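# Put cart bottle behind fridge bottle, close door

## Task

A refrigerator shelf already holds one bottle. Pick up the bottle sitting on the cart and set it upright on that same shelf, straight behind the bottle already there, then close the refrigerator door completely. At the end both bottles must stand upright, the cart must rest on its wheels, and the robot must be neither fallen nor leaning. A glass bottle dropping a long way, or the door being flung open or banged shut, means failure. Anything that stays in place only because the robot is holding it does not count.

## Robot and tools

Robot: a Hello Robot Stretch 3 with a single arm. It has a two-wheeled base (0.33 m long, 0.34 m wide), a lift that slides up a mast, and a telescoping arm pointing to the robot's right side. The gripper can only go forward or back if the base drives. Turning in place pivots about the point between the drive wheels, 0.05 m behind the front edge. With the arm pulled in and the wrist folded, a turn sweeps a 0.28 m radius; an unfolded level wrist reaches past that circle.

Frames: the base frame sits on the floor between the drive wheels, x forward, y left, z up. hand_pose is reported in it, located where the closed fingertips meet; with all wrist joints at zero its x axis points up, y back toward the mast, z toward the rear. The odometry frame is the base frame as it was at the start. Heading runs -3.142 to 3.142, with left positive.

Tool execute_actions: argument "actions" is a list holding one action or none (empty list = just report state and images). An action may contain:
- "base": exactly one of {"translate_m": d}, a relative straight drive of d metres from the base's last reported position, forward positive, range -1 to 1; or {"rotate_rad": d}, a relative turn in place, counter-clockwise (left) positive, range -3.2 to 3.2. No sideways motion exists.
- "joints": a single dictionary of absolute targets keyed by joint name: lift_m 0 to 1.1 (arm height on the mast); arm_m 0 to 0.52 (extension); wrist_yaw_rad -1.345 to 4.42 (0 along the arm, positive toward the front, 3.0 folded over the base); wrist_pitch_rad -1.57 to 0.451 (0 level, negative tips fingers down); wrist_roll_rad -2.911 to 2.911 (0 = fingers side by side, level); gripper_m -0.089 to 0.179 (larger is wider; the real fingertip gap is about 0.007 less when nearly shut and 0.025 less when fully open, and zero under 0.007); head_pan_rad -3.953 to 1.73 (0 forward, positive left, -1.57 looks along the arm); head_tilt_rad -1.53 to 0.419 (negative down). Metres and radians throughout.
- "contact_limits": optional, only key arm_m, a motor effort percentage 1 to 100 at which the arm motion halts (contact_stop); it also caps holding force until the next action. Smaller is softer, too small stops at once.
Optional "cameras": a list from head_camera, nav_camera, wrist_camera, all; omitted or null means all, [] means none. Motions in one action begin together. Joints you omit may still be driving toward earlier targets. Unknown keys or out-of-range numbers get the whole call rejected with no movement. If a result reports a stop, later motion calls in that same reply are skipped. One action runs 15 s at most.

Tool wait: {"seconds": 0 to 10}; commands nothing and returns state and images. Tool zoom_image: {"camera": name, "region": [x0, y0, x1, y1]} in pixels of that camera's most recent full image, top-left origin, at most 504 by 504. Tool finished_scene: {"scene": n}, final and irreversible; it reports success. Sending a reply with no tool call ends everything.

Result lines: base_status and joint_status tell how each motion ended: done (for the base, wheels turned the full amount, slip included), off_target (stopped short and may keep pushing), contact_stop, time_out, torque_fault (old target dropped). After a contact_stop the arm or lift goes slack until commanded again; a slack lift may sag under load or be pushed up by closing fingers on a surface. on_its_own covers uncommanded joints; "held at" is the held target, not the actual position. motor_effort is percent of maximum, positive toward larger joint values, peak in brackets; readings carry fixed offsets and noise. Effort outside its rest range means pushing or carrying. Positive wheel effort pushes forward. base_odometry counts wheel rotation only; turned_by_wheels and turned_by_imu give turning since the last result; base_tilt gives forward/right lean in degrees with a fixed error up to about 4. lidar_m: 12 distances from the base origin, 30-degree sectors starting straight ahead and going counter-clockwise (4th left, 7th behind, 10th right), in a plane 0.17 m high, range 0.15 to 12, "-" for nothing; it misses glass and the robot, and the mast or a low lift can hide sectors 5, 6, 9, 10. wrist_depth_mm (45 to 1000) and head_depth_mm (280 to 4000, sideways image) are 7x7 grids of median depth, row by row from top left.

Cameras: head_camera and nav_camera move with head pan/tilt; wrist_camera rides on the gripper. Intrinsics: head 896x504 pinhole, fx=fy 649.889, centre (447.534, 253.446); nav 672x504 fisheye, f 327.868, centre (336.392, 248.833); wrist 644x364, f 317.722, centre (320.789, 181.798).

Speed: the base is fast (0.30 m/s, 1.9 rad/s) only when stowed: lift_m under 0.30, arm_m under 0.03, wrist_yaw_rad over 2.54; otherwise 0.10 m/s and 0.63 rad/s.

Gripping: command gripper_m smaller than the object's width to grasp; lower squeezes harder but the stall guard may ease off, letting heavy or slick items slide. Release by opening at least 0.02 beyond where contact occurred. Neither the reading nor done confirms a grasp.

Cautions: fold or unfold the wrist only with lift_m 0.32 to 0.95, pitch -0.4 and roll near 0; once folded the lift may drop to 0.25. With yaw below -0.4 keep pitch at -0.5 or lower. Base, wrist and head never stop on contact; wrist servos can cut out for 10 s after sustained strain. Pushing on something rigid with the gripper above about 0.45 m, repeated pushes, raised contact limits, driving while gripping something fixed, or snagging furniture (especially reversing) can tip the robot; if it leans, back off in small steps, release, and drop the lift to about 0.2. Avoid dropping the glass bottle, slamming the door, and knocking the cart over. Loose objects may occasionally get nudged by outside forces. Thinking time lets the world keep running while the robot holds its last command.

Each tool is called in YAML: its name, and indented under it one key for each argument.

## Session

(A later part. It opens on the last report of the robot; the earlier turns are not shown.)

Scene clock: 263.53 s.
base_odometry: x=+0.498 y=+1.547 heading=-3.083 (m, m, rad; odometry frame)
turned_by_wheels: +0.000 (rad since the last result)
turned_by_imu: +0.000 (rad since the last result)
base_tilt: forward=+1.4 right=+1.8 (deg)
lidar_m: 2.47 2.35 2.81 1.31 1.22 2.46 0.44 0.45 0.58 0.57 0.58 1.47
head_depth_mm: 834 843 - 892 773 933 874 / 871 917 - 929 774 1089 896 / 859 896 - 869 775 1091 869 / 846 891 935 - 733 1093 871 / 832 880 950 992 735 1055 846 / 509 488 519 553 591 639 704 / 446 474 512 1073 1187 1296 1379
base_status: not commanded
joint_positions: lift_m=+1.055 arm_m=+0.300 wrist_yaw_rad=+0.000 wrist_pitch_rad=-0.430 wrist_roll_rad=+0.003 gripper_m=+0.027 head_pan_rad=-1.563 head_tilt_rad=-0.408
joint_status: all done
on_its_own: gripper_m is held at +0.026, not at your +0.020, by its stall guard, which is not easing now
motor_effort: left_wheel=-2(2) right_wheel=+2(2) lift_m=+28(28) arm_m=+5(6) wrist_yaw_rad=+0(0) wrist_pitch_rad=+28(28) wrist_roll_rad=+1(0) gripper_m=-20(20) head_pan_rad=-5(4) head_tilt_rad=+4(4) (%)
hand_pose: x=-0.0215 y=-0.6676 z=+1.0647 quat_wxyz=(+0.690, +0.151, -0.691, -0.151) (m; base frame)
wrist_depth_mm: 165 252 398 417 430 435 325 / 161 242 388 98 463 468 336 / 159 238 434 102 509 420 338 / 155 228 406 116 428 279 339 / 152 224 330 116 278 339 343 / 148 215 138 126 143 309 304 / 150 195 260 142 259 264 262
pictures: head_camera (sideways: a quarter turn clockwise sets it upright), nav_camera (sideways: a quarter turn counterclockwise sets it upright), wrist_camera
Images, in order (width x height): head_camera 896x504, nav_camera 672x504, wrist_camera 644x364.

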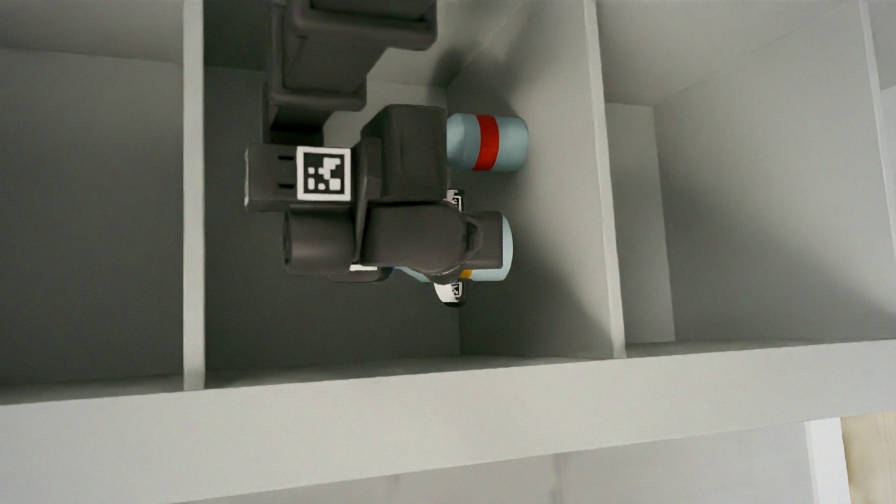

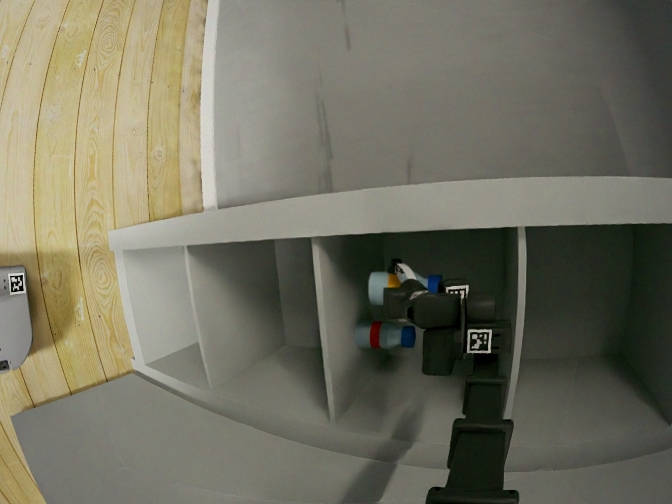

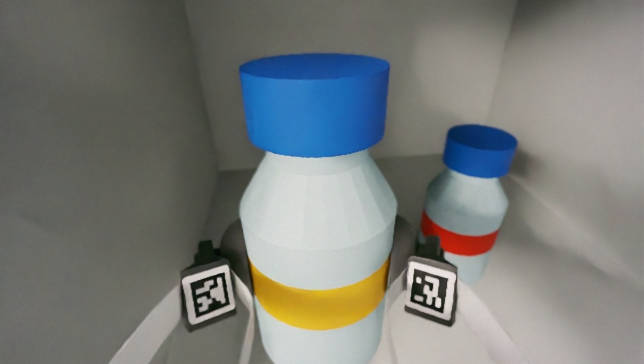

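execute_actions:
  actions:
    - {"base":{"translate_m":0.02},"joints":{"arm_m":0.5}}
  cameras: ["wrist_camera","head_camera"]

execute_actions:
  actions:
    - {"joints":{"arm_m":0.52,"wrist_yaw_rad":-0.25}}
  cameras: ["wrist_camera","head_camera"]

Scene clock: 273.93 s.
base_odometry: x=+0.478 y=+1.545 heading=-3.084 (m, m, rad; odometry frame)
turned_by_wheels: +0.000 (rad since the last result)
turned_by_imu: +0.001 (rad since the last result)
base_tilt: forward=+1.3 right=+1.8 (deg)
lidar_m: 2.46 2.33 2.80 1.33 1.24 2.49 0.46 0.47 0.61 0.57 1.15 1.46
head_depth_mm: 858 884 - 927 775 977 895 / 869 915 - 795 770 1092 897 / 857 899 998 1013 775 1089 873 / 846 889 - 926 733 1091 871 / 832 876 942 984 698 1020 802 / 452 480 510 546 588 645 726 / 448 483 1014 1099 1197 1288 1379
base_status: done
joint_positions: lift_m=+1.055 arm_m=+0.500 wrist_yaw_rad=+0.000 wrist_pitch_rad=-0.430 wrist_roll_rad=+0.003 gripper_m=+0.027 head_pan_rad=-1.563 head_tilt_rad=-0.408
joint_status: all done
on_its_own: gripper_m is held at +0.026, not at your +0.020, by its stall guard, which is not easing now
motor_effort: left_wheel=-2(2) right_wheel=+2(10) lift_m=+27(28) arm_m=+5(6) wrist_yaw_rad=+0(0) wrist_pitch_rad=+28(28) wrist_roll_rad=+1(1) gripper_m=-19(19) head_pan_rad=-4(4) head_tilt_rad=+4(4) (%)
hand_pose: x=-0.0215 y=-0.8676 z=+1.0647 quat_wxyz=(+0.690, +0.151, -0.691, -0.151) (m; base frame)
wrist_depth_mm: 165 219 230 238 245 257 264 / 163 236 240 97 265 278 288 / 160 238 264 102 292 304 307 / 157 232 287 116 317 339 337 / 154 223 308 116 346 365 336 / 150 215 138 126 143 305 305 / 150 197 258 142 258 263 260
pictures: head_camera (sideways: a quarter turn clockwise sets it upright), wrist_camera
Images, in order (width x height): head_camera 896x504, wrist_camera 644x364.

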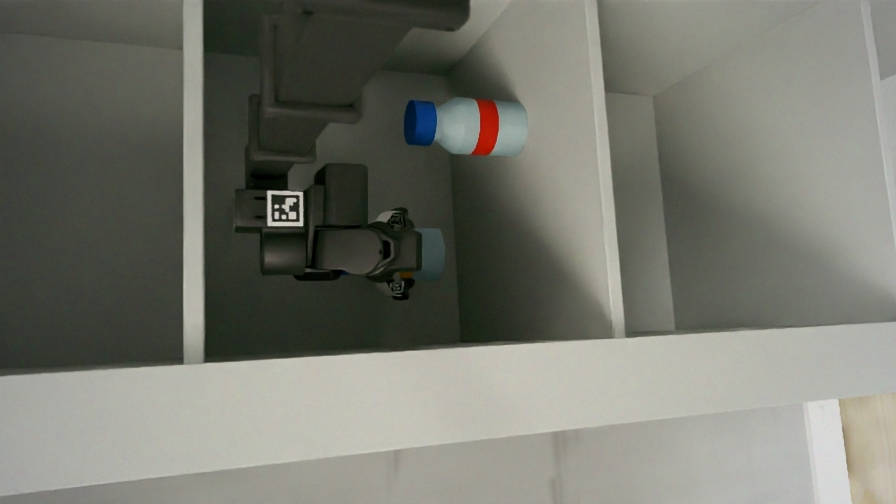

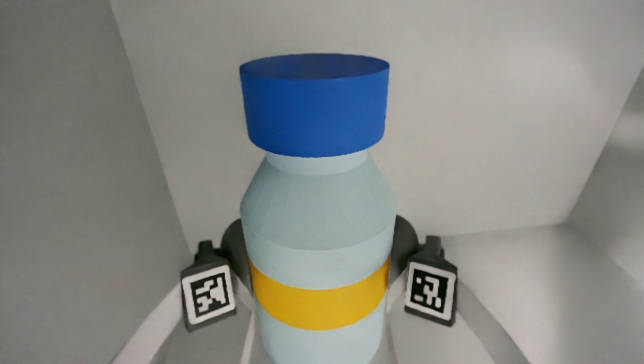

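Scene clock: 274.97 s.
base_odometry: x=+0.478 y=+1.545 heading=-3.084 (m, m, rad; odometry frame)
turned_by_wheels: +0.000 (rad since the last result)
turned_by_imu: +0.000 (rad since the last result)
base_tilt: forward=+1.4 right=+1.8 (deg)
lidar_m: 2.46 2.33 2.80 1.34 1.24 2.48 0.46 0.47 0.61 0.57 1.15 1.46
head_depth_mm: 864 883 - 926 774 973 900 / 869 915 1012 794 770 1094 896 / 855 896 994 993 771 1096 871 / 843 886 - 992 734 1092 872 / 831 874 940 986 698 1017 799 / 452 480 509 545 589 646 725 / 448 483 1015 1105 1194 1296 1376
base_status: not commanded
joint_positions: lift_m=+1.055 arm_m=+0.520 wrist_yaw_rad=-0.247 wrist_pitch_rad=-0.430 wrist_roll_rad=+0.003 gripper_m=+0.027 head_pan_rad=-1.563 head_tilt_rad=-0.408
joint_status: all done
on_its_own: gripper_m is held at +0.026, not at your +0.020, by its stall guard, which is not easing now
motor_effort: left_wheel=-1(2) right_wheel=+2(2) lift_m=+28(28) arm_m=+5(6) wrist_yaw_rad=-2(4) wrist_pitch_rad=+28(28) wrist_roll_rad=+0(1) gripper_m=-20(20) head_pan_rad=-5(4) head_tilt_rad=+4(4) (%)
hand_pose: x=-0.0761 y=-0.8808 z=+1.0647 quat_wxyz=(+0.666, +0.064, -0.705, -0.235) (m; base frame)
wrist_depth_mm: 187 198 219 240 269 296 247 / 196 212 225 97 292 316 255 / 209 229 245 102 324 345 263 / 225 245 267 116 357 357 270 / 241 266 277 116 364 354 278 / 256 293 138 126 144 307 280 / 240 269 259 142 257 262 117
pictures: head_camera (sideways: a quarter turn clockwise sets it upright), wrist_camera
Images, in order (width x height): head_camera 896x504, wrist_camera 644x364.

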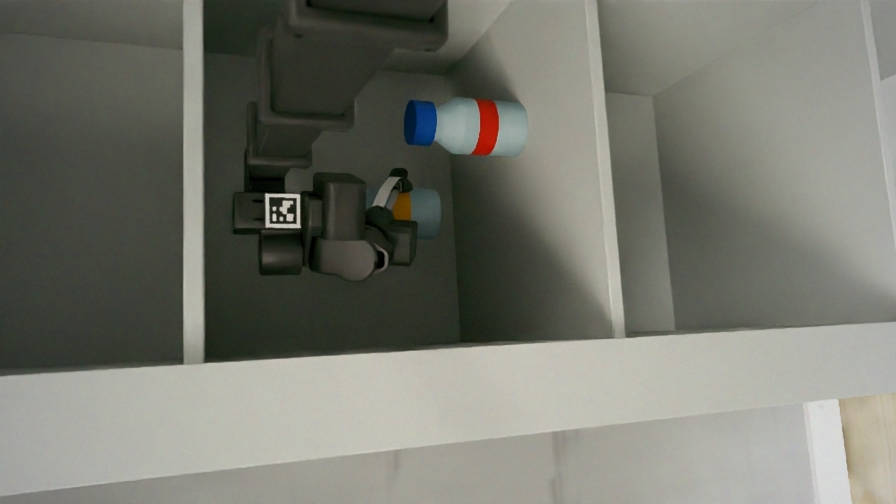

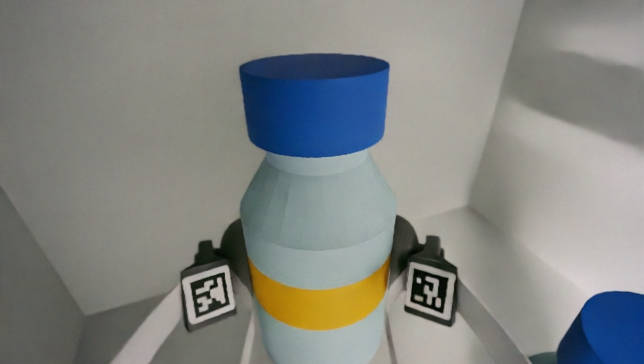

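execute_actions:
  actions:
    - {"joints":{"lift_m":1.09,"wrist_yaw_rad":-0.55}}
  cameras: ["wrist_camera","head_camera"]

Scene clock: 284.33 s.
base_odometry: x=+0.478 y=+1.545 heading=-3.084 (m, m, rad; odometry frame)
turned_by_wheels: +0.000 (rad since the last result)
turned_by_imu: +0.001 (rad since the last result)
base_tilt: forward=+1.2 right=+1.8 (deg)
lidar_m: 2.45 2.33 2.81 1.33 1.25 2.48 0.46 0.47 0.61 0.57 1.15 1.47
head_depth_mm: 859 846 - 925 776 975 898 / 868 905 1003 791 772 1086 893 / 854 891 947 930 775 1095 872 / 844 881 - 998 734 1091 871 / 831 875 931 990 700 1017 805 / 453 478 509 545 588 643 725 / 448 482 1011 1105 1191 1292 1365
base_status: not commanded
joint_positions: lift_m=+1.080 arm_m=+0.520 wrist_yaw_rad=-0.547 wrist_pitch_rad=-0.428 wrist_roll_rad=+0.003 gripper_m=+0.027 head_pan_rad=-1.563 head_tilt_rad=-0.408
joint_status: lift_m contact_stop (moved +0.025 of +0.035); the others done
on_its_own: gripper_m is held at +0.026, not at your +0.020, by its stall guard, which is not easing now; lift_m is slack since a contact_stop, until your next command for it (your +1.090 is given up)
motor_effort: left_wheel=-1(4) right_wheel=+2(5) lift_m=+23(47) arm_m=+3(5) wrist_yaw_rad=-2(4) wrist_pitch_rad=+27(28) wrist_roll_rad=+1(0) gripper_m=-20(20) head_pan_rad=-4(5) head_tilt_rad=+4(4) (%)
hand_pose: x=-0.1376 y=-0.8553 z=+1.0902 quat_wxyz=(+0.624, -0.042, -0.706, -0.331) (m; base frame)
wrist_depth_mm: 192 214 254 305 298 243 201 / 200 228 253 97 303 253 209 / 210 240 270 102 332 266 217 / 221 258 293 116 345 282 229 / 235 272 298 116 345 297 239 / 249 288 138 126 143 300 252 / 263 287 285 142 147 146 265
pictures: head_camera (sideways: a quarter turn clockwise sets it upright), wrist_camera
Images, in order (width x height): head_camera 896x504, wrist_camera 644x364.

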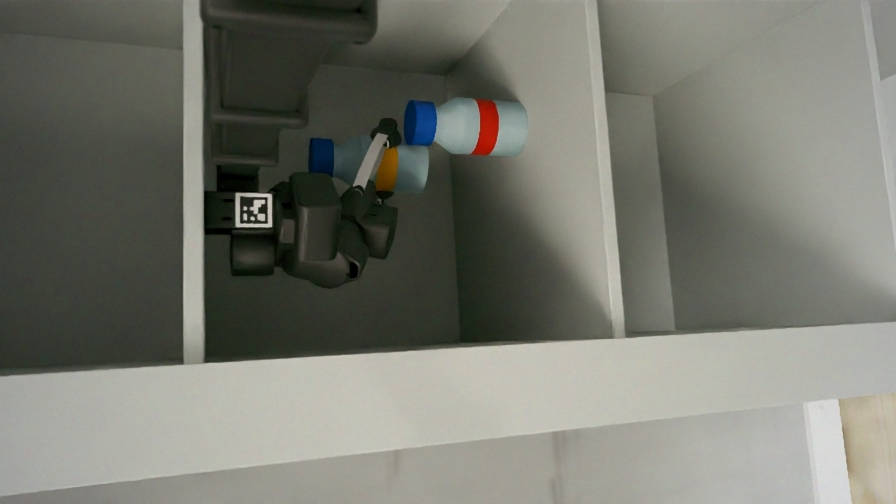

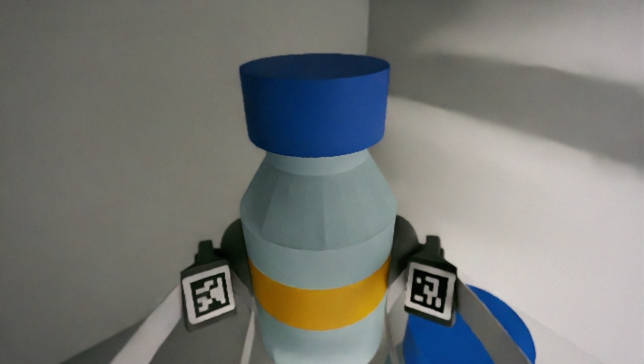

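execute_actions:
  actions:
    - {"joints":{"lift_m":1.045,"wrist_yaw_rad":-0.5}}
  cameras: ["wrist_camera","head_camera"]

Scene clock: 294.53 s.
base_odometry: x=+0.478 y=+1.545 heading=-3.083 (m, m, rad; odometry frame)
turned_by_wheels: +0.000 (rad since the last result)
turned_by_imu: +0.001 (rad since the last result)
base_tilt: forward=+1.3 right=+1.8 (deg)
lidar_m: 2.45 2.33 2.81 1.34 1.25 2.48 0.46 0.47 0.61 0.57 1.15 1.46
head_depth_mm: 859 885 - 912 774 979 895 / 869 914 - 793 775 1095 895 / 855 902 811 871 774 1097 870 / 845 887 - 992 735 1089 871 / 833 877 939 986 701 1019 803 / 452 480 509 546 586 646 724 / 448 483 1013 1097 1191 1282 1367
base_status: not commanded
joint_positions: lift_m=+1.045 arm_m=+0.520 wrist_yaw_rad=-0.495 wrist_pitch_rad=-0.425 wrist_roll_rad=+0.002 gripper_m=+0.027 head_pan_rad=-1.563 head_tilt_rad=-0.408
joint_status: all done
on_its_own: gripper_m is held at +0.026, not at your +0.020, by its stall guard, which is not easing now
motor_effort: left_wheel=+1(2) right_wheel=-3(3) lift_m=+22(22) arm_m=+3(2) wrist_yaw_rad=-4(6) wrist_pitch_rad=+26(27) wrist_roll_rad=+1(1) gripper_m=-20(21) head_pan_rad=-5(5) head_tilt_rad=+4(4) (%)
hand_pose: x=-0.1277 y=-0.8614 z=+1.0561 quat_wxyz=(+0.633, -0.025, -0.707, -0.314) (m; base frame)
wrist_depth_mm: 189 211 244 288 312 252 207 / 199 222 245 97 320 263 214 / 209 235 266 102 349 275 226 / 220 251 286 116 363 291 233 / 234 269 210 116 346 285 245 / 249 284 137 126 143 124 237 / 253 259 249 143 160 108 239
pictures: head_camera (sideways: a quarter turn clockwise sets it upright), wrist_camera
Images, in order (width x height): head_camera 896x504, wrist_camera 644x364.

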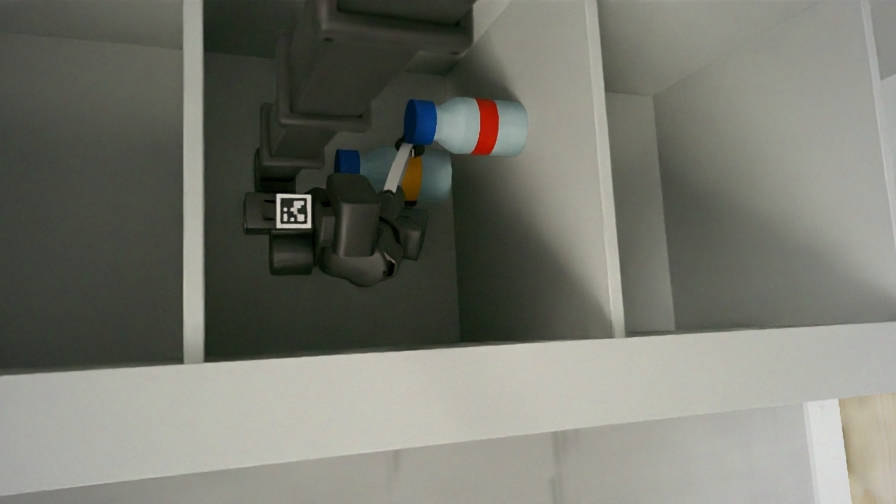

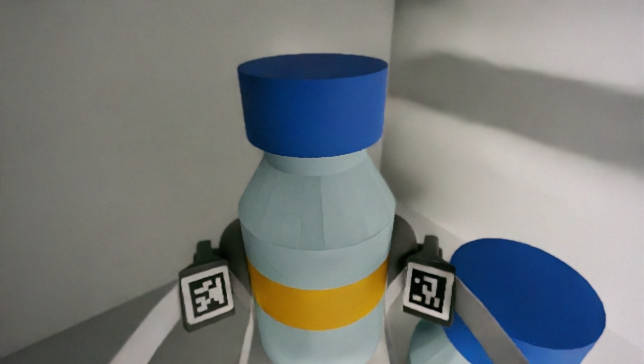

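execute_actions:
  actions:
    - {"joints":{"wrist_yaw_rad":0,"lift_m":1.055}}
  cameras: []

execute_actions:
  actions:
    - {"joints":{"arm_m":0}}
  cameras: []

execute_actions:
  actions:
    - {"base":{"rotate_rad":0.5}}
  cameras: []

execute_actions:
  actions:
    - {"base":{"translate_m":-0.13}}
  cameras: []

execute_actions:
  actions:
    - {"base":{"rotate_rad":-0.5}}
  cameras: ["wrist_camera","nav_camera"]

Scene clock: 318.27 s.
base_odometry: x=+0.478 y=+1.545 heading=-3.084 (m, m, rad; odometry frame)
turned_by_wheels: +0.000 (rad since the last result)
turned_by_imu: +0.000 (rad since the last result)
base_tilt: forward=+1.3 right=+1.9 (deg)
lidar_m: 2.45 2.33 2.81 1.33 1.25 2.49 0.46 0.47 0.61 0.57 1.15 1.46
head_depth_mm: 862 882 - 926 774 970 900 / 868 914 1010 793 773 1099 897 / 857 894 999 1017 774 1095 873 / 845 887 - 997 737 1091 872 / 834 880 941 986 699 1022 802 / 453 480 510 546 588 646 727 / 448 482 1012 1105 1196 1289 1369
base_status: not commanded
joint_positions: lift_m=+1.055 arm_m=+0.520 wrist_yaw_rad=-0.003 wrist_pitch_rad=-0.428 wrist_roll_rad=+0.002 gripper_m=+0.027 head_pan_rad=-1.563 head_tilt_rad=-0.408
joint_status: all done
on_its_own: gripper_m is held at +0.026, not at your +0.020, by its stall guard, which is not easing now
motor_effort: left_wheel=-1(2) right_wheel=+2(4) lift_m=+28(29) arm_m=+3(2) wrist_yaw_rad=+2(7) wrist_pitch_rad=+27(28) wrist_roll_rad=+1(1) gripper_m=-20(20) head_pan_rad=-4(4) head_tilt_rad=+5(4) (%)
hand_pose: x=-0.0221 y=-0.8879 z=+1.0651 quat_wxyz=(+0.690, +0.149, -0.692, -0.152) (m; base frame)
wrist_depth_mm: 170 204 213 219 227 237 244 / 166 218 222 97 245 257 267 / 164 234 243 102 271 283 294 / 160 239 266 117 295 312 321 / 157 231 285 116 319 342 340 / 154 222 138 126 143 309 308 / 151 203 260 143 257 262 262
pictures: none
No camera images: the call's "cameras" was empty. Leave "cameras" out to get every camera's image.

Scene clock: 323.27 s.
base_odometry: x=+0.478 y=+1.545 heading=-3.084 (m, m, rad; odometry frame)
turned_by_wheels: +0.000 (rad since the last result)
turned_by_imu: +0.001 (rad since the last result)
base_tilt: forward=+1.4 right=+1.8 (deg)
lidar_m: 2.46 2.33 2.81 1.33 1.25 2.49 0.46 0.47 0.61 0.57 1.15 1.46
head_depth_mm: 860 880 909 - - - - / 869 915 988 1033 - - - / 855 906 973 1025 - - - / 843 891 962 1012 - - - / 837 877 937 987 701 668 803 / 452 480 511 548 587 646 726 / 448 483 1016 1108 1193 1294 1382
base_status: not commanded
joint_positions: lift_m=+1.055 arm_m=+0.001 wrist_yaw_rad=-0.002 wrist_pitch_rad=-0.428 wrist_roll_rad=+0.002 gripper_m=+0.027 head_pan_rad=-1.563 head_tilt_rad=-0.408
joint_status: all done
joint sent to its limit — the command would take arm_m past its lower limit, so that joint was sent only as far as its limit.
on_its_own: gripper_m is held at +0.026, not at your +0.020, by its stall guard, which is not easing now
motor_effort: left_wheel=-1(1) right_wheel=+1(2) lift_m=+27(28) arm_m=-5(4) wrist_yaw_rad=+1(2) wrist_pitch_rad=+27(27) wrist_roll_rad=+1(1) gripper_m=-20(20) head_pan_rad=-4(5) head_tilt_rad=+4(3) (%)
hand_pose: x=-0.0219 y=-0.3695 z=+1.0651 quat_wxyz=(+0.690, +0.150, -0.691, -0.151) (m; base frame)
wrist_depth_mm: 706 274 415 674 687 526 380 / 764 306 303 97 688 529 385 / 818 820 327 102 566 542 402 / 880 909 356 116 472 501 434 / - - 383 116 756 570 448 / - - 138 126 143 571 444 / - - 507 142 693 598 446
pictures: none
No camera images: the call's "cameras" was empty. Leave "cameras" out to get every camera's image.

Scene clock: 325.00 s.
base_odometry: x=+0.478 y=+1.545 heading=-2.584 (m, m, rad; odometry frame)
turned_by_wheels: +0.500 (rad since the last result)
turned_by_imu: +0.497 (rad since the last result)
base_tilt: forward=+1.2 right=+1.9 (deg)
lidar_m: 2.33 2.84 1.37 1.12 2.51 0.46 0.47 0.60 0.57 0.58 1.44 2.46
head_depth_mm: 445 469 494 - - - - / 944 997 1051 1104 - - - / 974 1038 1105 1168 - - - / 1014 1079 1161 1221 - - - / 1056 1122 1202 1300 1399 1556 1437 / 1096 1166 1256 1365 1485 1619 1432 / 1132 1219 1318 1437 1555 1675 1438
base_status: done
joint_positions: lift_m=+1.055 arm_m=+0.001 wrist_yaw_rad=-0.001 wrist_pitch_rad=-0.428 wrist_roll_rad=+0.002 gripper_m=+0.027 head_pan_rad=-1.563 head_tilt_rad=-0.408
joint_status: not commanded
on_its_own: gripper_m is held at +0.026, not at your +0.020, by its stall guard, which is not easing now
motor_effort: left_wheel=-3(7) right_wheel=+4(10) lift_m=+28(28) arm_m=-5(5) wrist_yaw_rad=+1(2) wrist_pitch_rad=+27(27) wrist_roll_rad=+1(0) gripper_m=-19(19) head_pan_rad=-5(5) head_tilt_rad=+4(4) (%)
hand_pose: x=-0.0219 y=-0.3695 z=+1.0651 quat_wxyz=(+0.690, +0.150, -0.691, -0.151) (m; base frame)
wrist_depth_mm: - - 919 830 767 265 550 / - - - 97 796 290 580 / - - - 103 861 317 609 / - - - 116 360 431 462 / - - - 116 366 391 372 / - - 138 126 144 820 785 / - - - 142 498 686 681
pictures: none
No camera images: the call's "cameras" was empty. Leave "cameras" out to get every camera's image.

Scene clock: 327.63 s.
base_odometry: x=+0.588 y=+1.614 heading=-2.584 (m, m, rad; odometry frame)
turned_by_wheels: +0.000 (rad since the last result)
turned_by_imu: +0.001 (rad since the last result)
base_tilt: forward=+1.3 right=+1.9 (deg)
lidar_m: 2.46 2.88 1.26 1.14 2.38 0.34 0.35 0.44 0.83 0.54 1.37 2.57
head_depth_mm: 765 805 854 - - - - / 560 602 744 867 - - - / 431 461 493 518 - - - / 452 481 514 545 - - - / 1004 1076 1147 1240 1335 1493 1429 / 1042 1114 1204 1296 1412 1542 1427 / 1086 1165 1254 1369 1490 1625 1434
base_status: done
joint_positions: lift_m=+1.055 arm_m=+0.001 wrist_yaw_rad=-0.001 wrist_pitch_rad=-0.428 wrist_roll_rad=+0.002 gripper_m=+0.027 head_pan_rad=-1.563 head_tilt_rad=-0.408
joint_status: not commanded
on_its_own: gripper_m is held at +0.026, not at your +0.020, by its stall guard, which is not easing now
motor_effort: left_wheel=-3(8) right_wheel=+5(7) lift_m=+28(28) arm_m=-5(5) wrist_yaw_rad=+1(1) wrist_pitch_rad=+27(27) wrist_roll_rad=+1(1) gripper_m=-20(20) head_pan_rad=-5(5) head_tilt_rad=+4(4) (%)
hand_pose: x=-0.0219 y=-0.3695 z=+1.0651 quat_wxyz=(+0.690, +0.150, -0.691, -0.151) (m; base frame)
wrist_depth_mm: - - 883 268 407 563 523 / - - 925 97 527 606 561 / - - - 102 556 620 392 / - - - 116 446 463 411 / - - - 116 369 372 371 / - - 138 126 142 746 333 / - - - 143 668 704 645
pictures: none
No camera images: the call's "cameras" was empty. Leave "cameras" out to get every camera's image.

Scene clock: 329.37 s.
base_odometry: x=+0.588 y=+1.614 heading=-3.084 (m, m, rad; odometry frame)
turned_by_wheels: -0.500 (rad since the last result)
turned_by_imu: -0.497 (rad since the last result)
base_tilt: forward=+1.2 right=+1.7 (deg)
lidar_m: 2.58 2.47 2.87 1.23 1.15 2.36 0.34 0.35 0.45 0.83 0.54 1.40
head_depth_mm: 629 638 657 - - - - / 804 828 858 873 - - - / 810 857 922 965 - - - / 801 845 912 958 - - - / 793 832 896 943 700 1052 872 / 780 820 884 934 702 987 845 / 753 702 680 645 610 583 628
base_status: done
joint_positions: lift_m=+1.055 arm_m=+0.001 wrist_yaw_rad=-0.001 wrist_pitch_rad=-0.428 wrist_roll_rad=+0.002 gripper_m=+0.027 head_pan_rad=-1.563 head_tilt_rad=-0.408
joint_status: not commanded
on_its_own: gripper_m is held at +0.026, not at your +0.020, by its stall guard, which is not easing now
motor_effort: left_wheel=+3(6) right_wheel=-5(10) lift_m=+27(28) arm_m=-5(5) wrist_yaw_rad=+1(1) wrist_pitch_rad=+27(27) wrist_roll_rad=+1(1) gripper_m=-20(20) head_pan_rad=-4(5) head_tilt_rad=+4(4) (%)
hand_pose: x=-0.0218 y=-0.3695 z=+1.0651 quat_wxyz=(+0.690, +0.150, -0.691, -0.151) (m; base frame)
wrist_depth_mm: 261 416 601 634 594 357 279 / 255 399 636 97 556 369 300 / 268 387 592 102 566 375 321 / 282 380 452 116 470 380 318 / 313 363 366 116 391 410 319 / - 368 138 126 143 450 318 / - 403 674 143 660 441 328
pictures: nav_camera (sideways: a quarter turn counterclockwise sets it upright), wrist_camera
Images, in order (width x height): nav_camera 672x504, wrist_camera 644x364.

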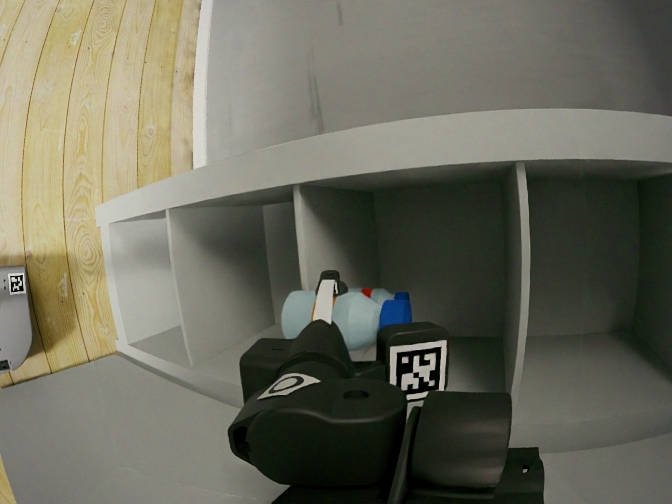

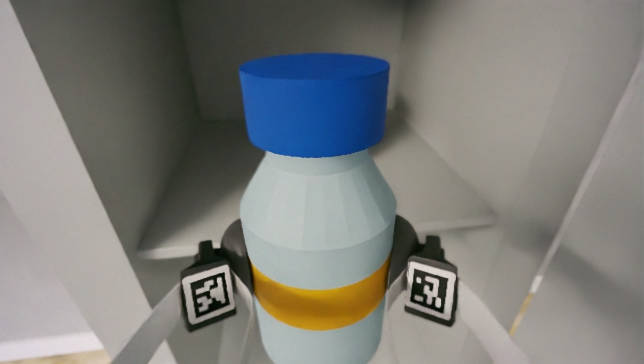

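execute_actions:
  actions:
    - {"base":{"translate_m":0.114}}
  cameras: ["wrist_camera"]

execute_actions:
  actions:
    - {"joints":{"arm_m":0.5}}
  cameras: ["wrist_camera"]

execute_actions:
  actions:
    - {"joints":{"arm_m":0.52,"wrist_yaw_rad":-0.55}}
  cameras: ["wrist_camera","head_camera"]

Scene clock: 338.33 s.
base_odometry: x=+0.474 y=+1.608 heading=-3.083 (m, m, rad; odometry frame)
turned_by_wheels: +0.000 (rad since the last result)
turned_by_imu: +0.001 (rad since the last result)
base_tilt: forward=+1.3 right=+1.7 (deg)
lidar_m: 2.46 2.36 2.88 1.37 1.28 2.48 0.46 0.46 0.61 0.51 0.52 1.38
head_depth_mm: 816 849 896 - - - - / 812 859 928 965 - - - / 801 846 912 959 - - - / 790 835 895 948 - - - / 776 819 881 931 699 762 828 / 404 426 453 483 521 564 618 / 392 418 449 1014 1112 1222 1318
base_status: done
joint_positions: lift_m=+1.055 arm_m=+0.001 wrist_yaw_rad=-0.001 wrist_pitch_rad=-0.428 wrist_roll_rad=+0.002 gripper_m=+0.027 head_pan_rad=-1.563 head_tilt_rad=-0.408
joint_status: not commanded
on_its_own: gripper_m is held at +0.026, not at your +0.020, by its stall guard, which is not easing now
motor_effort: left_wheel=+3(8) right_wheel=-4(6) lift_m=+28(28) arm_m=-5(5) wrist_yaw_rad=+1(2) wrist_pitch_rad=+27(27) wrist_roll_rad=+1(1) gripper_m=-20(19) head_pan_rad=-4(4) head_tilt_rad=+5(4) (%)
hand_pose: x=-0.0218 y=-0.3695 z=+1.0651 quat_wxyz=(+0.690, +0.150, -0.691, -0.151) (m; base frame)
wrist_depth_mm: 646 220 457 615 632 511 371 / 699 237 251 97 678 533 373 / 765 260 272 102 500 534 376 / 833 293 295 116 474 471 379 / 918 915 306 116 387 492 413 / - - 138 126 143 568 449 / - - 412 143 669 541 446
pictures: wrist_camera
Images, in order (width x height): wrist_camera 644x364.

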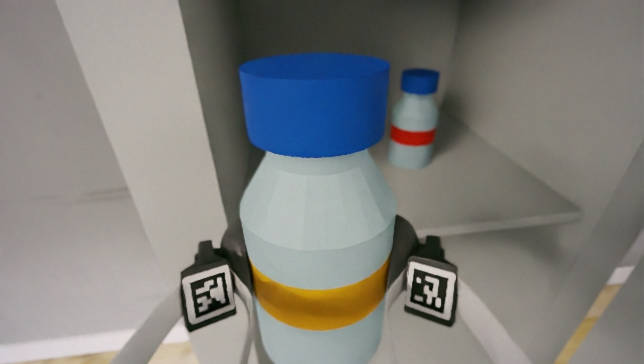

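Scene clock: 343.17 s.
base_odometry: x=+0.474 y=+1.608 heading=-3.084 (m, m, rad; odometry frame)
turned_by_wheels: +0.000 (rad since the last result)
turned_by_imu: +0.001 (rad since the last result)
base_tilt: forward=+1.4 right=+1.8 (deg)
lidar_m: 2.47 2.37 2.87 1.37 1.29 2.47 0.46 0.47 0.60 0.51 0.52 1.39
head_depth_mm: 816 850 - 921 697 958 874 / 814 856 - 736 699 1090 870 / 801 842 935 964 697 1055 869 / 790 833 - 925 698 1052 873 / 780 818 882 927 667 983 824 / 403 424 453 481 520 561 620 / 392 416 448 1008 1114 1216 1320
base_status: not commanded
joint_positions: lift_m=+1.055 arm_m=+0.500 wrist_yaw_rad=-0.001 wrist_pitch_rad=-0.428 wrist_roll_rad=+0.002 gripper_m=+0.027 head_pan_rad=-1.563 head_tilt_rad=-0.408
joint_status: all done
on_its_own: gripper_m is held at +0.026, not at your +0.020, by its stall guard, which is not easing now
motor_effort: left_wheel=+3(2) right_wheel=-4(5) lift_m=+28(28) arm_m=+5(6) wrist_yaw_rad=+1(2) wrist_pitch_rad=+27(27) wrist_roll_rad=+1(1) gripper_m=-20(21) head_pan_rad=-5(5) head_tilt_rad=+4(3) (%)
hand_pose: x=-0.0218 y=-0.8678 z=+1.0651 quat_wxyz=(+0.690, +0.150, -0.691, -0.151) (m; base frame)
wrist_depth_mm: 165 170 176 182 188 195 203 / 171 184 185 98 204 213 223 / 169 197 204 102 224 234 244 / 166 215 220 116 242 259 274 / 163 233 237 116 267 295 303 / 160 229 139 126 143 309 304 / 157 209 257 142 256 263 263
pictures: wrist_camera
Images, in order (width x height): wrist_camera 644x364.

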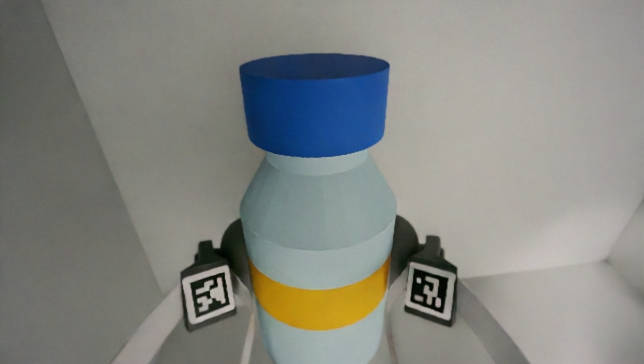

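Scene clock: 344.33 s.
base_odometry: x=+0.474 y=+1.608 heading=-3.084 (m, m, rad; odometry frame)
turned_by_wheels: +0.000 (rad since the last result)
turned_by_imu: +0.000 (rad since the last result)
base_tilt: forward=+1.3 right=+2.0 (deg)
lidar_m: 2.46 2.37 2.87 1.38 1.28 2.47 0.45 0.46 0.61 0.51 0.52 1.38
head_depth_mm: 819 851 - 920 695 959 873 / 810 857 946 733 697 1097 872 / 798 844 803 928 697 1056 871 / 791 830 - 949 697 1062 875 / 779 819 887 927 667 985 825 / 404 424 453 482 520 562 618 / 393 415 450 1006 1113 1218 1317
base_status: not commanded
joint_positions: lift_m=+1.055 arm_m=+0.520 wrist_yaw_rad=-0.547 wrist_pitch_rad=-0.428 wrist_roll_rad=+0.002 gripper_m=+0.027 head_pan_rad=-1.563 head_tilt_rad=-0.408
joint_status: all done
on_its_own: gripper_m is held at +0.026, not at your +0.020, by its stall guard, which is not easing now
motor_effort: left_wheel=+2(3) right_wheel=-3(5) lift_m=+27(29) arm_m=+5(4) wrist_yaw_rad=-2(5) wrist_pitch_rad=+27(27) wrist_roll_rad=+1(1) gripper_m=-20(20) head_pan_rad=-4(4) head_tilt_rad=+3(3) (%)
hand_pose: x=-0.1376 y=-0.8551 z=+1.0651 quat_wxyz=(+0.624, -0.042, -0.706, -0.332) (m; base frame)
wrist_depth_mm: 148 166 193 234 275 233 195 / 156 175 194 97 292 247 205 / 163 184 209 102 319 261 213 / 173 196 226 116 342 275 223 / 183 210 228 116 331 291 234 / 195 223 138 126 143 297 246 / 204 233 260 142 258 263 252
pictures: head_camera (sideways: a quarter turn clockwise sets it upright), wrist_camera
Images, in order (width x height): head_camera 896x504, wrist_camera 644x364.

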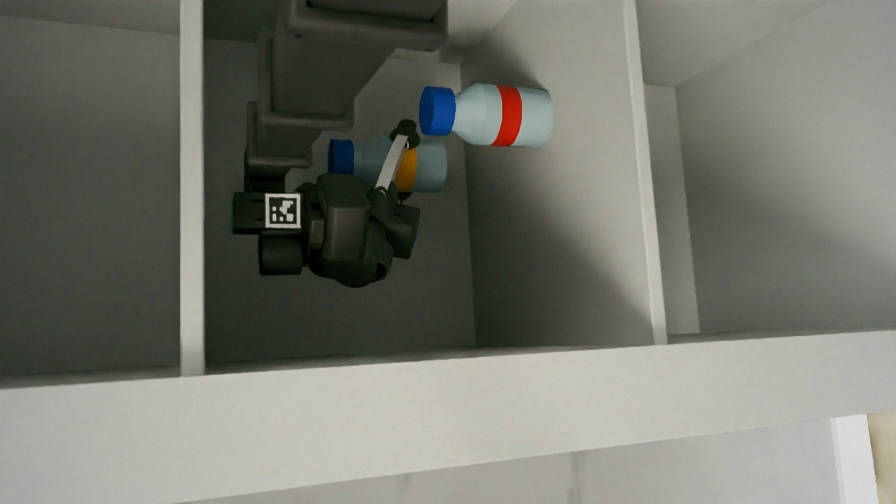

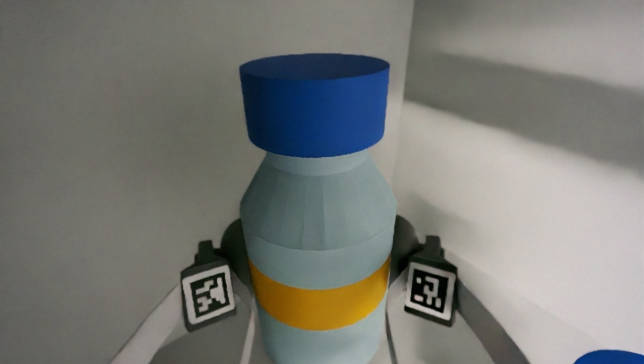

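execute_actions:
  actions:
    - {"base":{"translate_m":-0.02},"joints":{"wrist_yaw_rad":-0.63}}
  cameras: ["head_camera","wrist_camera"]

execute_actions:
  actions:
    - {"joints":{"lift_m":1.035}}
  cameras: ["head_camera","wrist_camera"]

Scene clock: 352.47 s.
base_odometry: x=+0.494 y=+1.609 heading=-3.083 (m, m, rad; odometry frame)
turned_by_wheels: +0.000 (rad since the last result)
turned_by_imu: +0.001 (rad since the last result)
base_tilt: forward=+1.2 right=+1.7 (deg)
lidar_m: 2.48 2.39 2.87 1.35 1.26 2.45 0.44 0.44 0.58 0.51 0.52 1.39
head_depth_mm: 805 830 - 877 698 915 848 / 812 861 944 794 698 1070 874 / 803 845 - 925 698 1053 871 / 792 833 - 945 700 1056 874 / 782 818 886 932 697 1020 848 / 619 495 465 494 526 568 616 / 394 417 446 478 527 1192 1324
base_status: done
joint_positions: lift_m=+1.055 arm_m=+0.520 wrist_yaw_rad=-0.628 wrist_pitch_rad=-0.428 wrist_roll_rad=+0.002 gripper_m=+0.027 head_pan_rad=-1.563 head_tilt_rad=-0.408
joint_status: all done
on_its_own: gripper_m is held at +0.026, not at your +0.020, by its stall guard, which is not easing now
motor_effort: left_wheel=+3(4) right_wheel=-4(14) lift_m=+27(27) arm_m=+5(5) wrist_yaw_rad=-1(7) wrist_pitch_rad=+27(27) wrist_roll_rad=+0(1) gripper_m=-20(19) head_pan_rad=-5(4) head_tilt_rad=+4(4) (%)
hand_pose: x=-0.1526 y=-0.8451 z=+1.0651 quat_wxyz=(+0.610, -0.071, -0.704, -0.357) (m; base frame)
wrist_depth_mm: 155 175 209 262 249 205 174 / 161 186 206 97 256 219 182 / 169 195 226 102 276 229 191 / 179 206 240 116 290 243 201 / 188 217 244 116 295 258 210 / 199 231 138 126 143 272 223 / 209 237 261 142 257 265 237
pictures: head_camera (sideways: a quarter turn clockwise sets it upright), wrist_camera
Images, in order (width x height): head_camera 896x504, wrist_camera 644x364.

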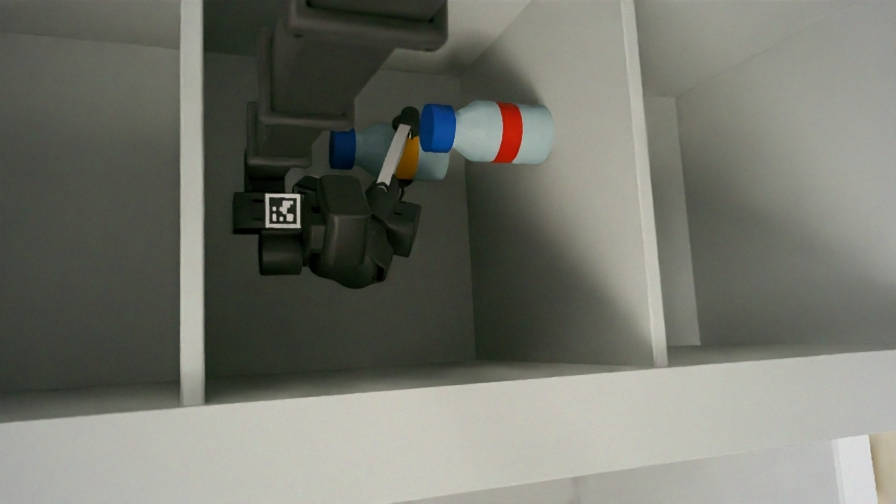

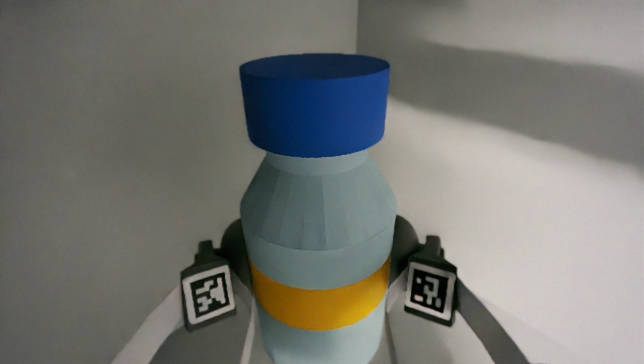

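Scene clock: 353.40 s.
base_odometry: x=+0.494 y=+1.609 heading=-3.083 (m, m, rad; odometry frame)
turned_by_wheels: +0.000 (rad since the last result)
turned_by_imu: +0.000 (rad since the last result)
base_tilt: forward=+1.3 right=+1.8 (deg)
lidar_m: 2.48 2.38 2.87 1.35 1.26 2.46 0.43 0.44 0.58 0.51 0.52 1.39
head_depth_mm: 808 830 815 - 697 917 850 / 814 856 901 765 697 1074 872 / 803 845 - 870 699 1055 872 / 794 839 - 952 694 1057 870 / 778 821 889 933 701 1017 850 / 616 494 465 493 526 567 617 / 394 417 446 479 527 1192 1314
base_status: not commanded
joint_positions: lift_m=+1.035 arm_m=+0.520 wrist_yaw_rad=-0.628 wrist_pitch_rad=-0.423 wrist_roll_rad=+0.002 gripper_m=+0.027 head_pan_rad=-1.563 head_tilt_rad=-0.408
joint_status: all done
on_its_own: gripper_m is held at +0.026, not at your +0.020, by its stall guard, which is not easing now
motor_effort: left_wheel=+3(3) right_wheel=-6(5) lift_m=+20(23) arm_m=+4(5) wrist_yaw_rad=-2(2) wrist_pitch_rad=+24(27) wrist_roll_rad=+1(1) gripper_m=-20(19) head_pan_rad=-4(4) head_tilt_rad=+4(4) (%)
hand_pose: x=-0.1530 y=-0.8457 z=+1.0468 quat_wxyz=(+0.611, -0.072, -0.704, -0.355) (m; base frame)
wrist_depth_mm: 155 175 209 259 249 206 176 / 161 184 207 97 257 216 182 / 169 195 224 102 277 228 192 / 179 205 239 116 293 243 202 / 187 218 239 116 294 259 210 / 199 231 137 126 144 271 221 / 206 237 241 143 240 246 213
pictures: head_camera (sideways: a quarter turn clockwise sets it upright), wrist_camera
Images, in order (width x height): head_camera 896x504, wrist_camera 644x364.

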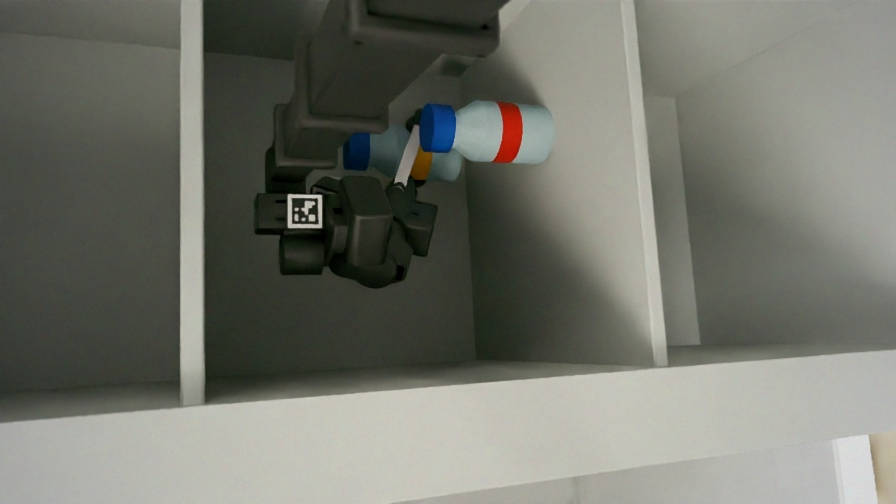

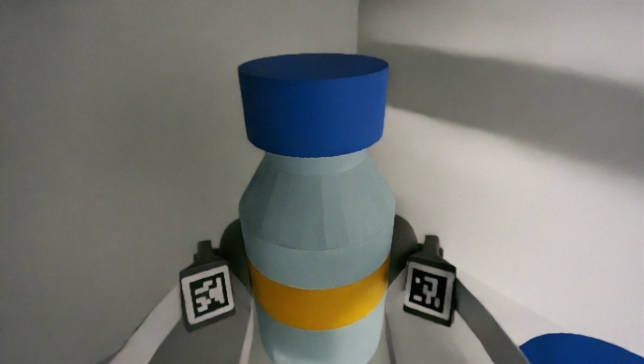

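execute_actions:
  actions:
    - {"base":{"translate_m":-0.025},"joints":{"lift_m":1.041}}
  cameras: ["head_camera","wrist_camera"]

execute_actions:
  actions:
    - {"joints":{"lift_m":1.033}}
  cameras: []

execute_actions:
  actions:
    - {"joints":{"gripper_m":0.11}}
  cameras: ["head_camera","wrist_camera"]

Scene clock: 362.30 s.
base_odometry: x=+0.519 y=+1.610 heading=-3.083 (m, m, rad; odometry frame)
turned_by_wheels: +0.000 (rad since the last result)
turned_by_imu: +0.001 (rad since the last result)
base_tilt: forward=+1.3 right=+1.8 (deg)
lidar_m: 2.51 2.41 2.87 1.31 1.23 2.43 0.41 0.42 0.55 0.52 0.52 1.39
head_depth_mm: 770 780 779 866 697 859 837 / 820 857 903 951 698 1057 869 / 801 850 - 802 698 1092 871 / 794 839 - 954 698 1056 872 / 782 825 884 931 698 1059 872 / 764 800 756 671 604 580 630 / 403 423 447 479 515 563 1270
base_status: done
joint_positions: lift_m=+1.041 arm_m=+0.520 wrist_yaw_rad=-0.628 wrist_pitch_rad=-0.426 wrist_roll_rad=+0.002 gripper_m=+0.027 head_pan_rad=-1.563 head_tilt_rad=-0.408
joint_status: all done
on_its_own: gripper_m is held at +0.026, not at your +0.020, by its stall guard, which is not easing now
motor_effort: left_wheel=+2(4) right_wheel=-4(14) lift_m=+28(30) arm_m=+4(4) wrist_yaw_rad=-1(2) wrist_pitch_rad=+26(27) wrist_roll_rad=+1(1) gripper_m=-20(20) head_pan_rad=-5(5) head_tilt_rad=+3(5) (%)
hand_pose: x=-0.1528 y=-0.8453 z=+1.0515 quat_wxyz=(+0.611, -0.071, -0.704, -0.356) (m; base frame)
wrist_depth_mm: 157 177 211 258 224 184 158 / 164 186 209 97 229 196 164 / 173 196 226 102 249 206 173 / 180 209 242 117 265 218 180 / 190 223 249 116 261 232 190 / 202 234 139 126 142 246 201 / 211 240 247 143 246 245 213
pictures: head_camera (sideways: a quarter turn clockwise sets it upright), wrist_camera
Images, in order (width x height): head_camera 896x504, wrist_camera 644x364.

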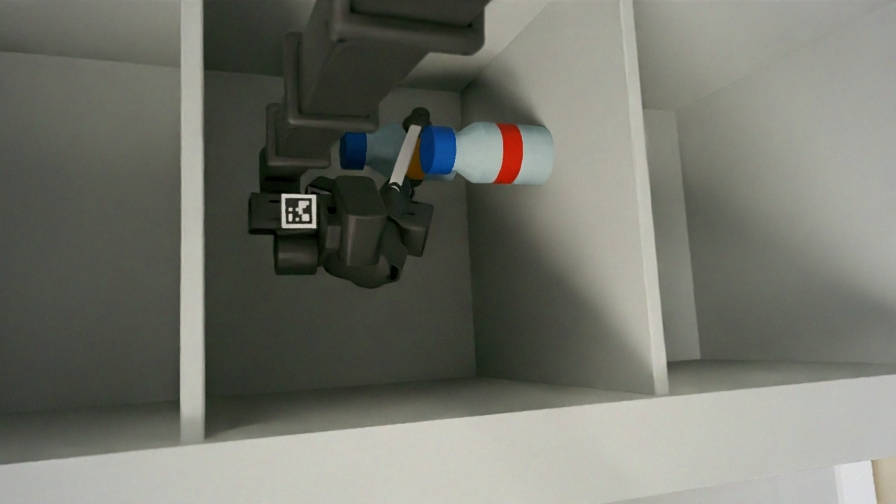

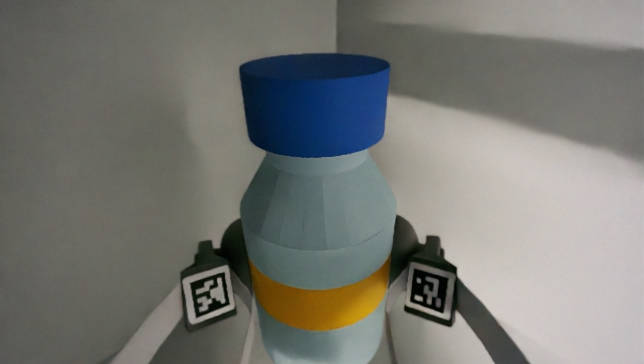

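Scene clock: 363.00 s.
base_odometry: x=+0.519 y=+1.610 heading=-3.083 (m, m, rad; odometry frame)
turned_by_wheels: +0.000 (rad since the last result)
turned_by_imu: +0.000 (rad since the last result)
base_tilt: forward=+1.3 right=+1.7 (deg)
lidar_m: 2.51 2.41 2.87 1.32 1.23 2.43 0.41 0.42 0.55 0.52 0.52 1.39
head_depth_mm: 770 780 766 - 695 861 832 / 818 864 902 957 698 1055 874 / 805 847 - 799 697 1092 870 / 794 836 880 956 699 1052 877 / 782 825 889 932 701 1052 874 / 760 799 756 671 604 580 631 / 403 422 448 479 515 564 1269
base_status: not commanded
joint_positions: lift_m=+1.033 arm_m=+0.520 wrist_yaw_rad=-0.628 wrist_pitch_rad=-0.419 wrist_roll_rad=+0.000 gripper_m=+0.027 head_pan_rad=-1.563 head_tilt_rad=-0.408
joint_status: all done
on_its_own: gripper_m is held at +0.026, not at your +0.020, by its stall guard, which is not easing now
motor_effort: left_wheel=+2(2) right_wheel=-4(4) lift_m=+19(25) arm_m=+4(4) wrist_yaw_rad=-2(1) wrist_pitch_rad=+22(27) wrist_roll_rad=+1(2) gripper_m=-19(20) head_pan_rad=-5(4) head_tilt_rad=+4(4) (%)
hand_pose: x=-0.1533 y=-0.8461 z=+1.0457 quat_wxyz=(+0.612, -0.074, -0.703, -0.354) (m; base frame)
wrist_depth_mm: 157 177 211 259 223 185 157 / 164 186 210 97 228 194 164 / 172 197 226 102 249 206 171 / 180 208 243 116 264 217 180 / 189 221 245 116 264 232 190 / 200 233 138 125 142 243 199 / 209 234 242 143 241 239 211
pictures: none
No camera images: the call's "cameras" was empty. Leave "cameras" out to get every camera's image.

Scene clock: 364.50 s.
base_odometry: x=+0.519 y=+1.610 heading=-3.083 (m, m, rad; odometry frame)
turned_by_wheels: +0.000 (rad since the last result)
turned_by_imu: +0.000 (rad since the last result)
base_tilt: forward=+1.4 right=+1.6 (deg)
lidar_m: 2.51 2.40 2.88 1.32 1.23 2.42 0.41 0.42 0.54 0.52 0.52 1.39
head_depth_mm: 771 780 766 - 697 859 838 / 817 859 909 926 698 1056 870 / 807 847 - 871 696 1096 870 / 791 841 882 957 696 1055 870 / 783 825 890 937 700 1061 875 / 764 799 756 669 603 582 630 / 403 423 448 479 517 564 1271
base_status: not commanded
joint_positions: lift_m=+1.033 arm_m=+0.520 wrist_yaw_rad=-0.628 wrist_pitch_rad=-0.400 wrist_roll_rad=+0.000 gripper_m=+0.110 head_pan_rad=-1.563 head_tilt_rad=-0.408
joint_status: all done
motor_effort: left_wheel=+2(2) right_wheel=-3(3) lift_m=+20(21) arm_m=+4(4) wrist_yaw_rad=-1(1) wrist_pitch_rad=+11(22) wrist_roll_rad=+2(2) gripper_m=+0(81) head_pan_rad=-5(5) head_tilt_rad=+4(4) (%)
hand_pose: x=-0.1547 y=-0.8480 z=+1.0498 quat_wxyz=(+0.616, -0.080, -0.702, -0.348) (m; base frame)
wrist_depth_mm: 156 176 212 259 225 185 156 / 164 187 223 277 239 195 165 / 171 195 238 300 253 204 171 / 178 207 255 323 274 216 179 / 189 216 280 292 307 227 187 / 198 218 290 216 296 229 197 / 207 246 254 187 250 242 206
pictures: head_camera (sideways: a quarter turn clockwise sets it upright), wrist_camera
Images, in order (width x height): head_camera 896x504, wrist_camera 644x364.

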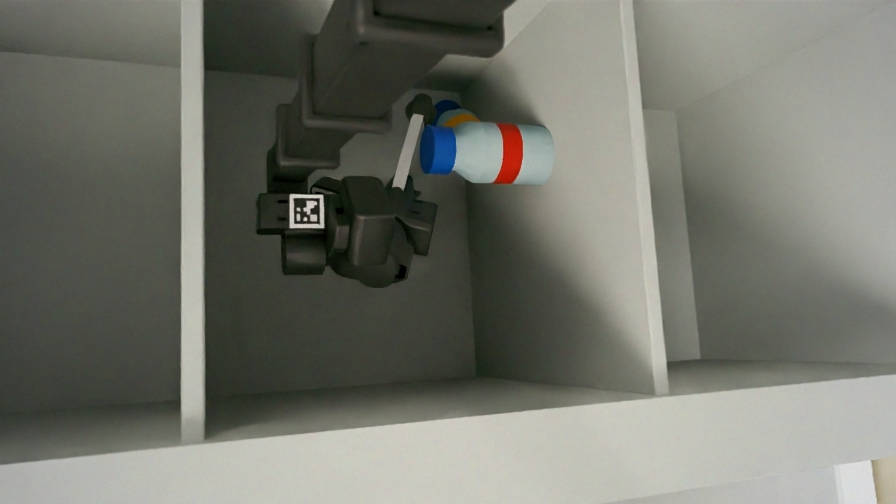

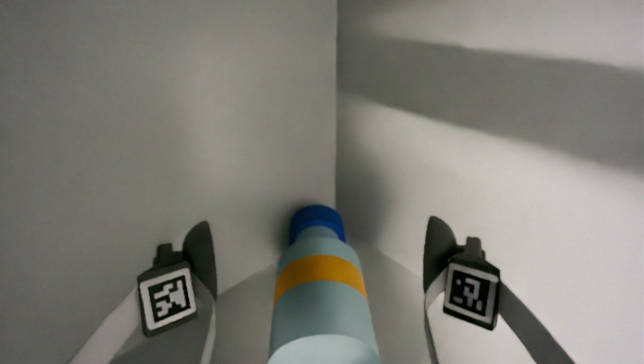

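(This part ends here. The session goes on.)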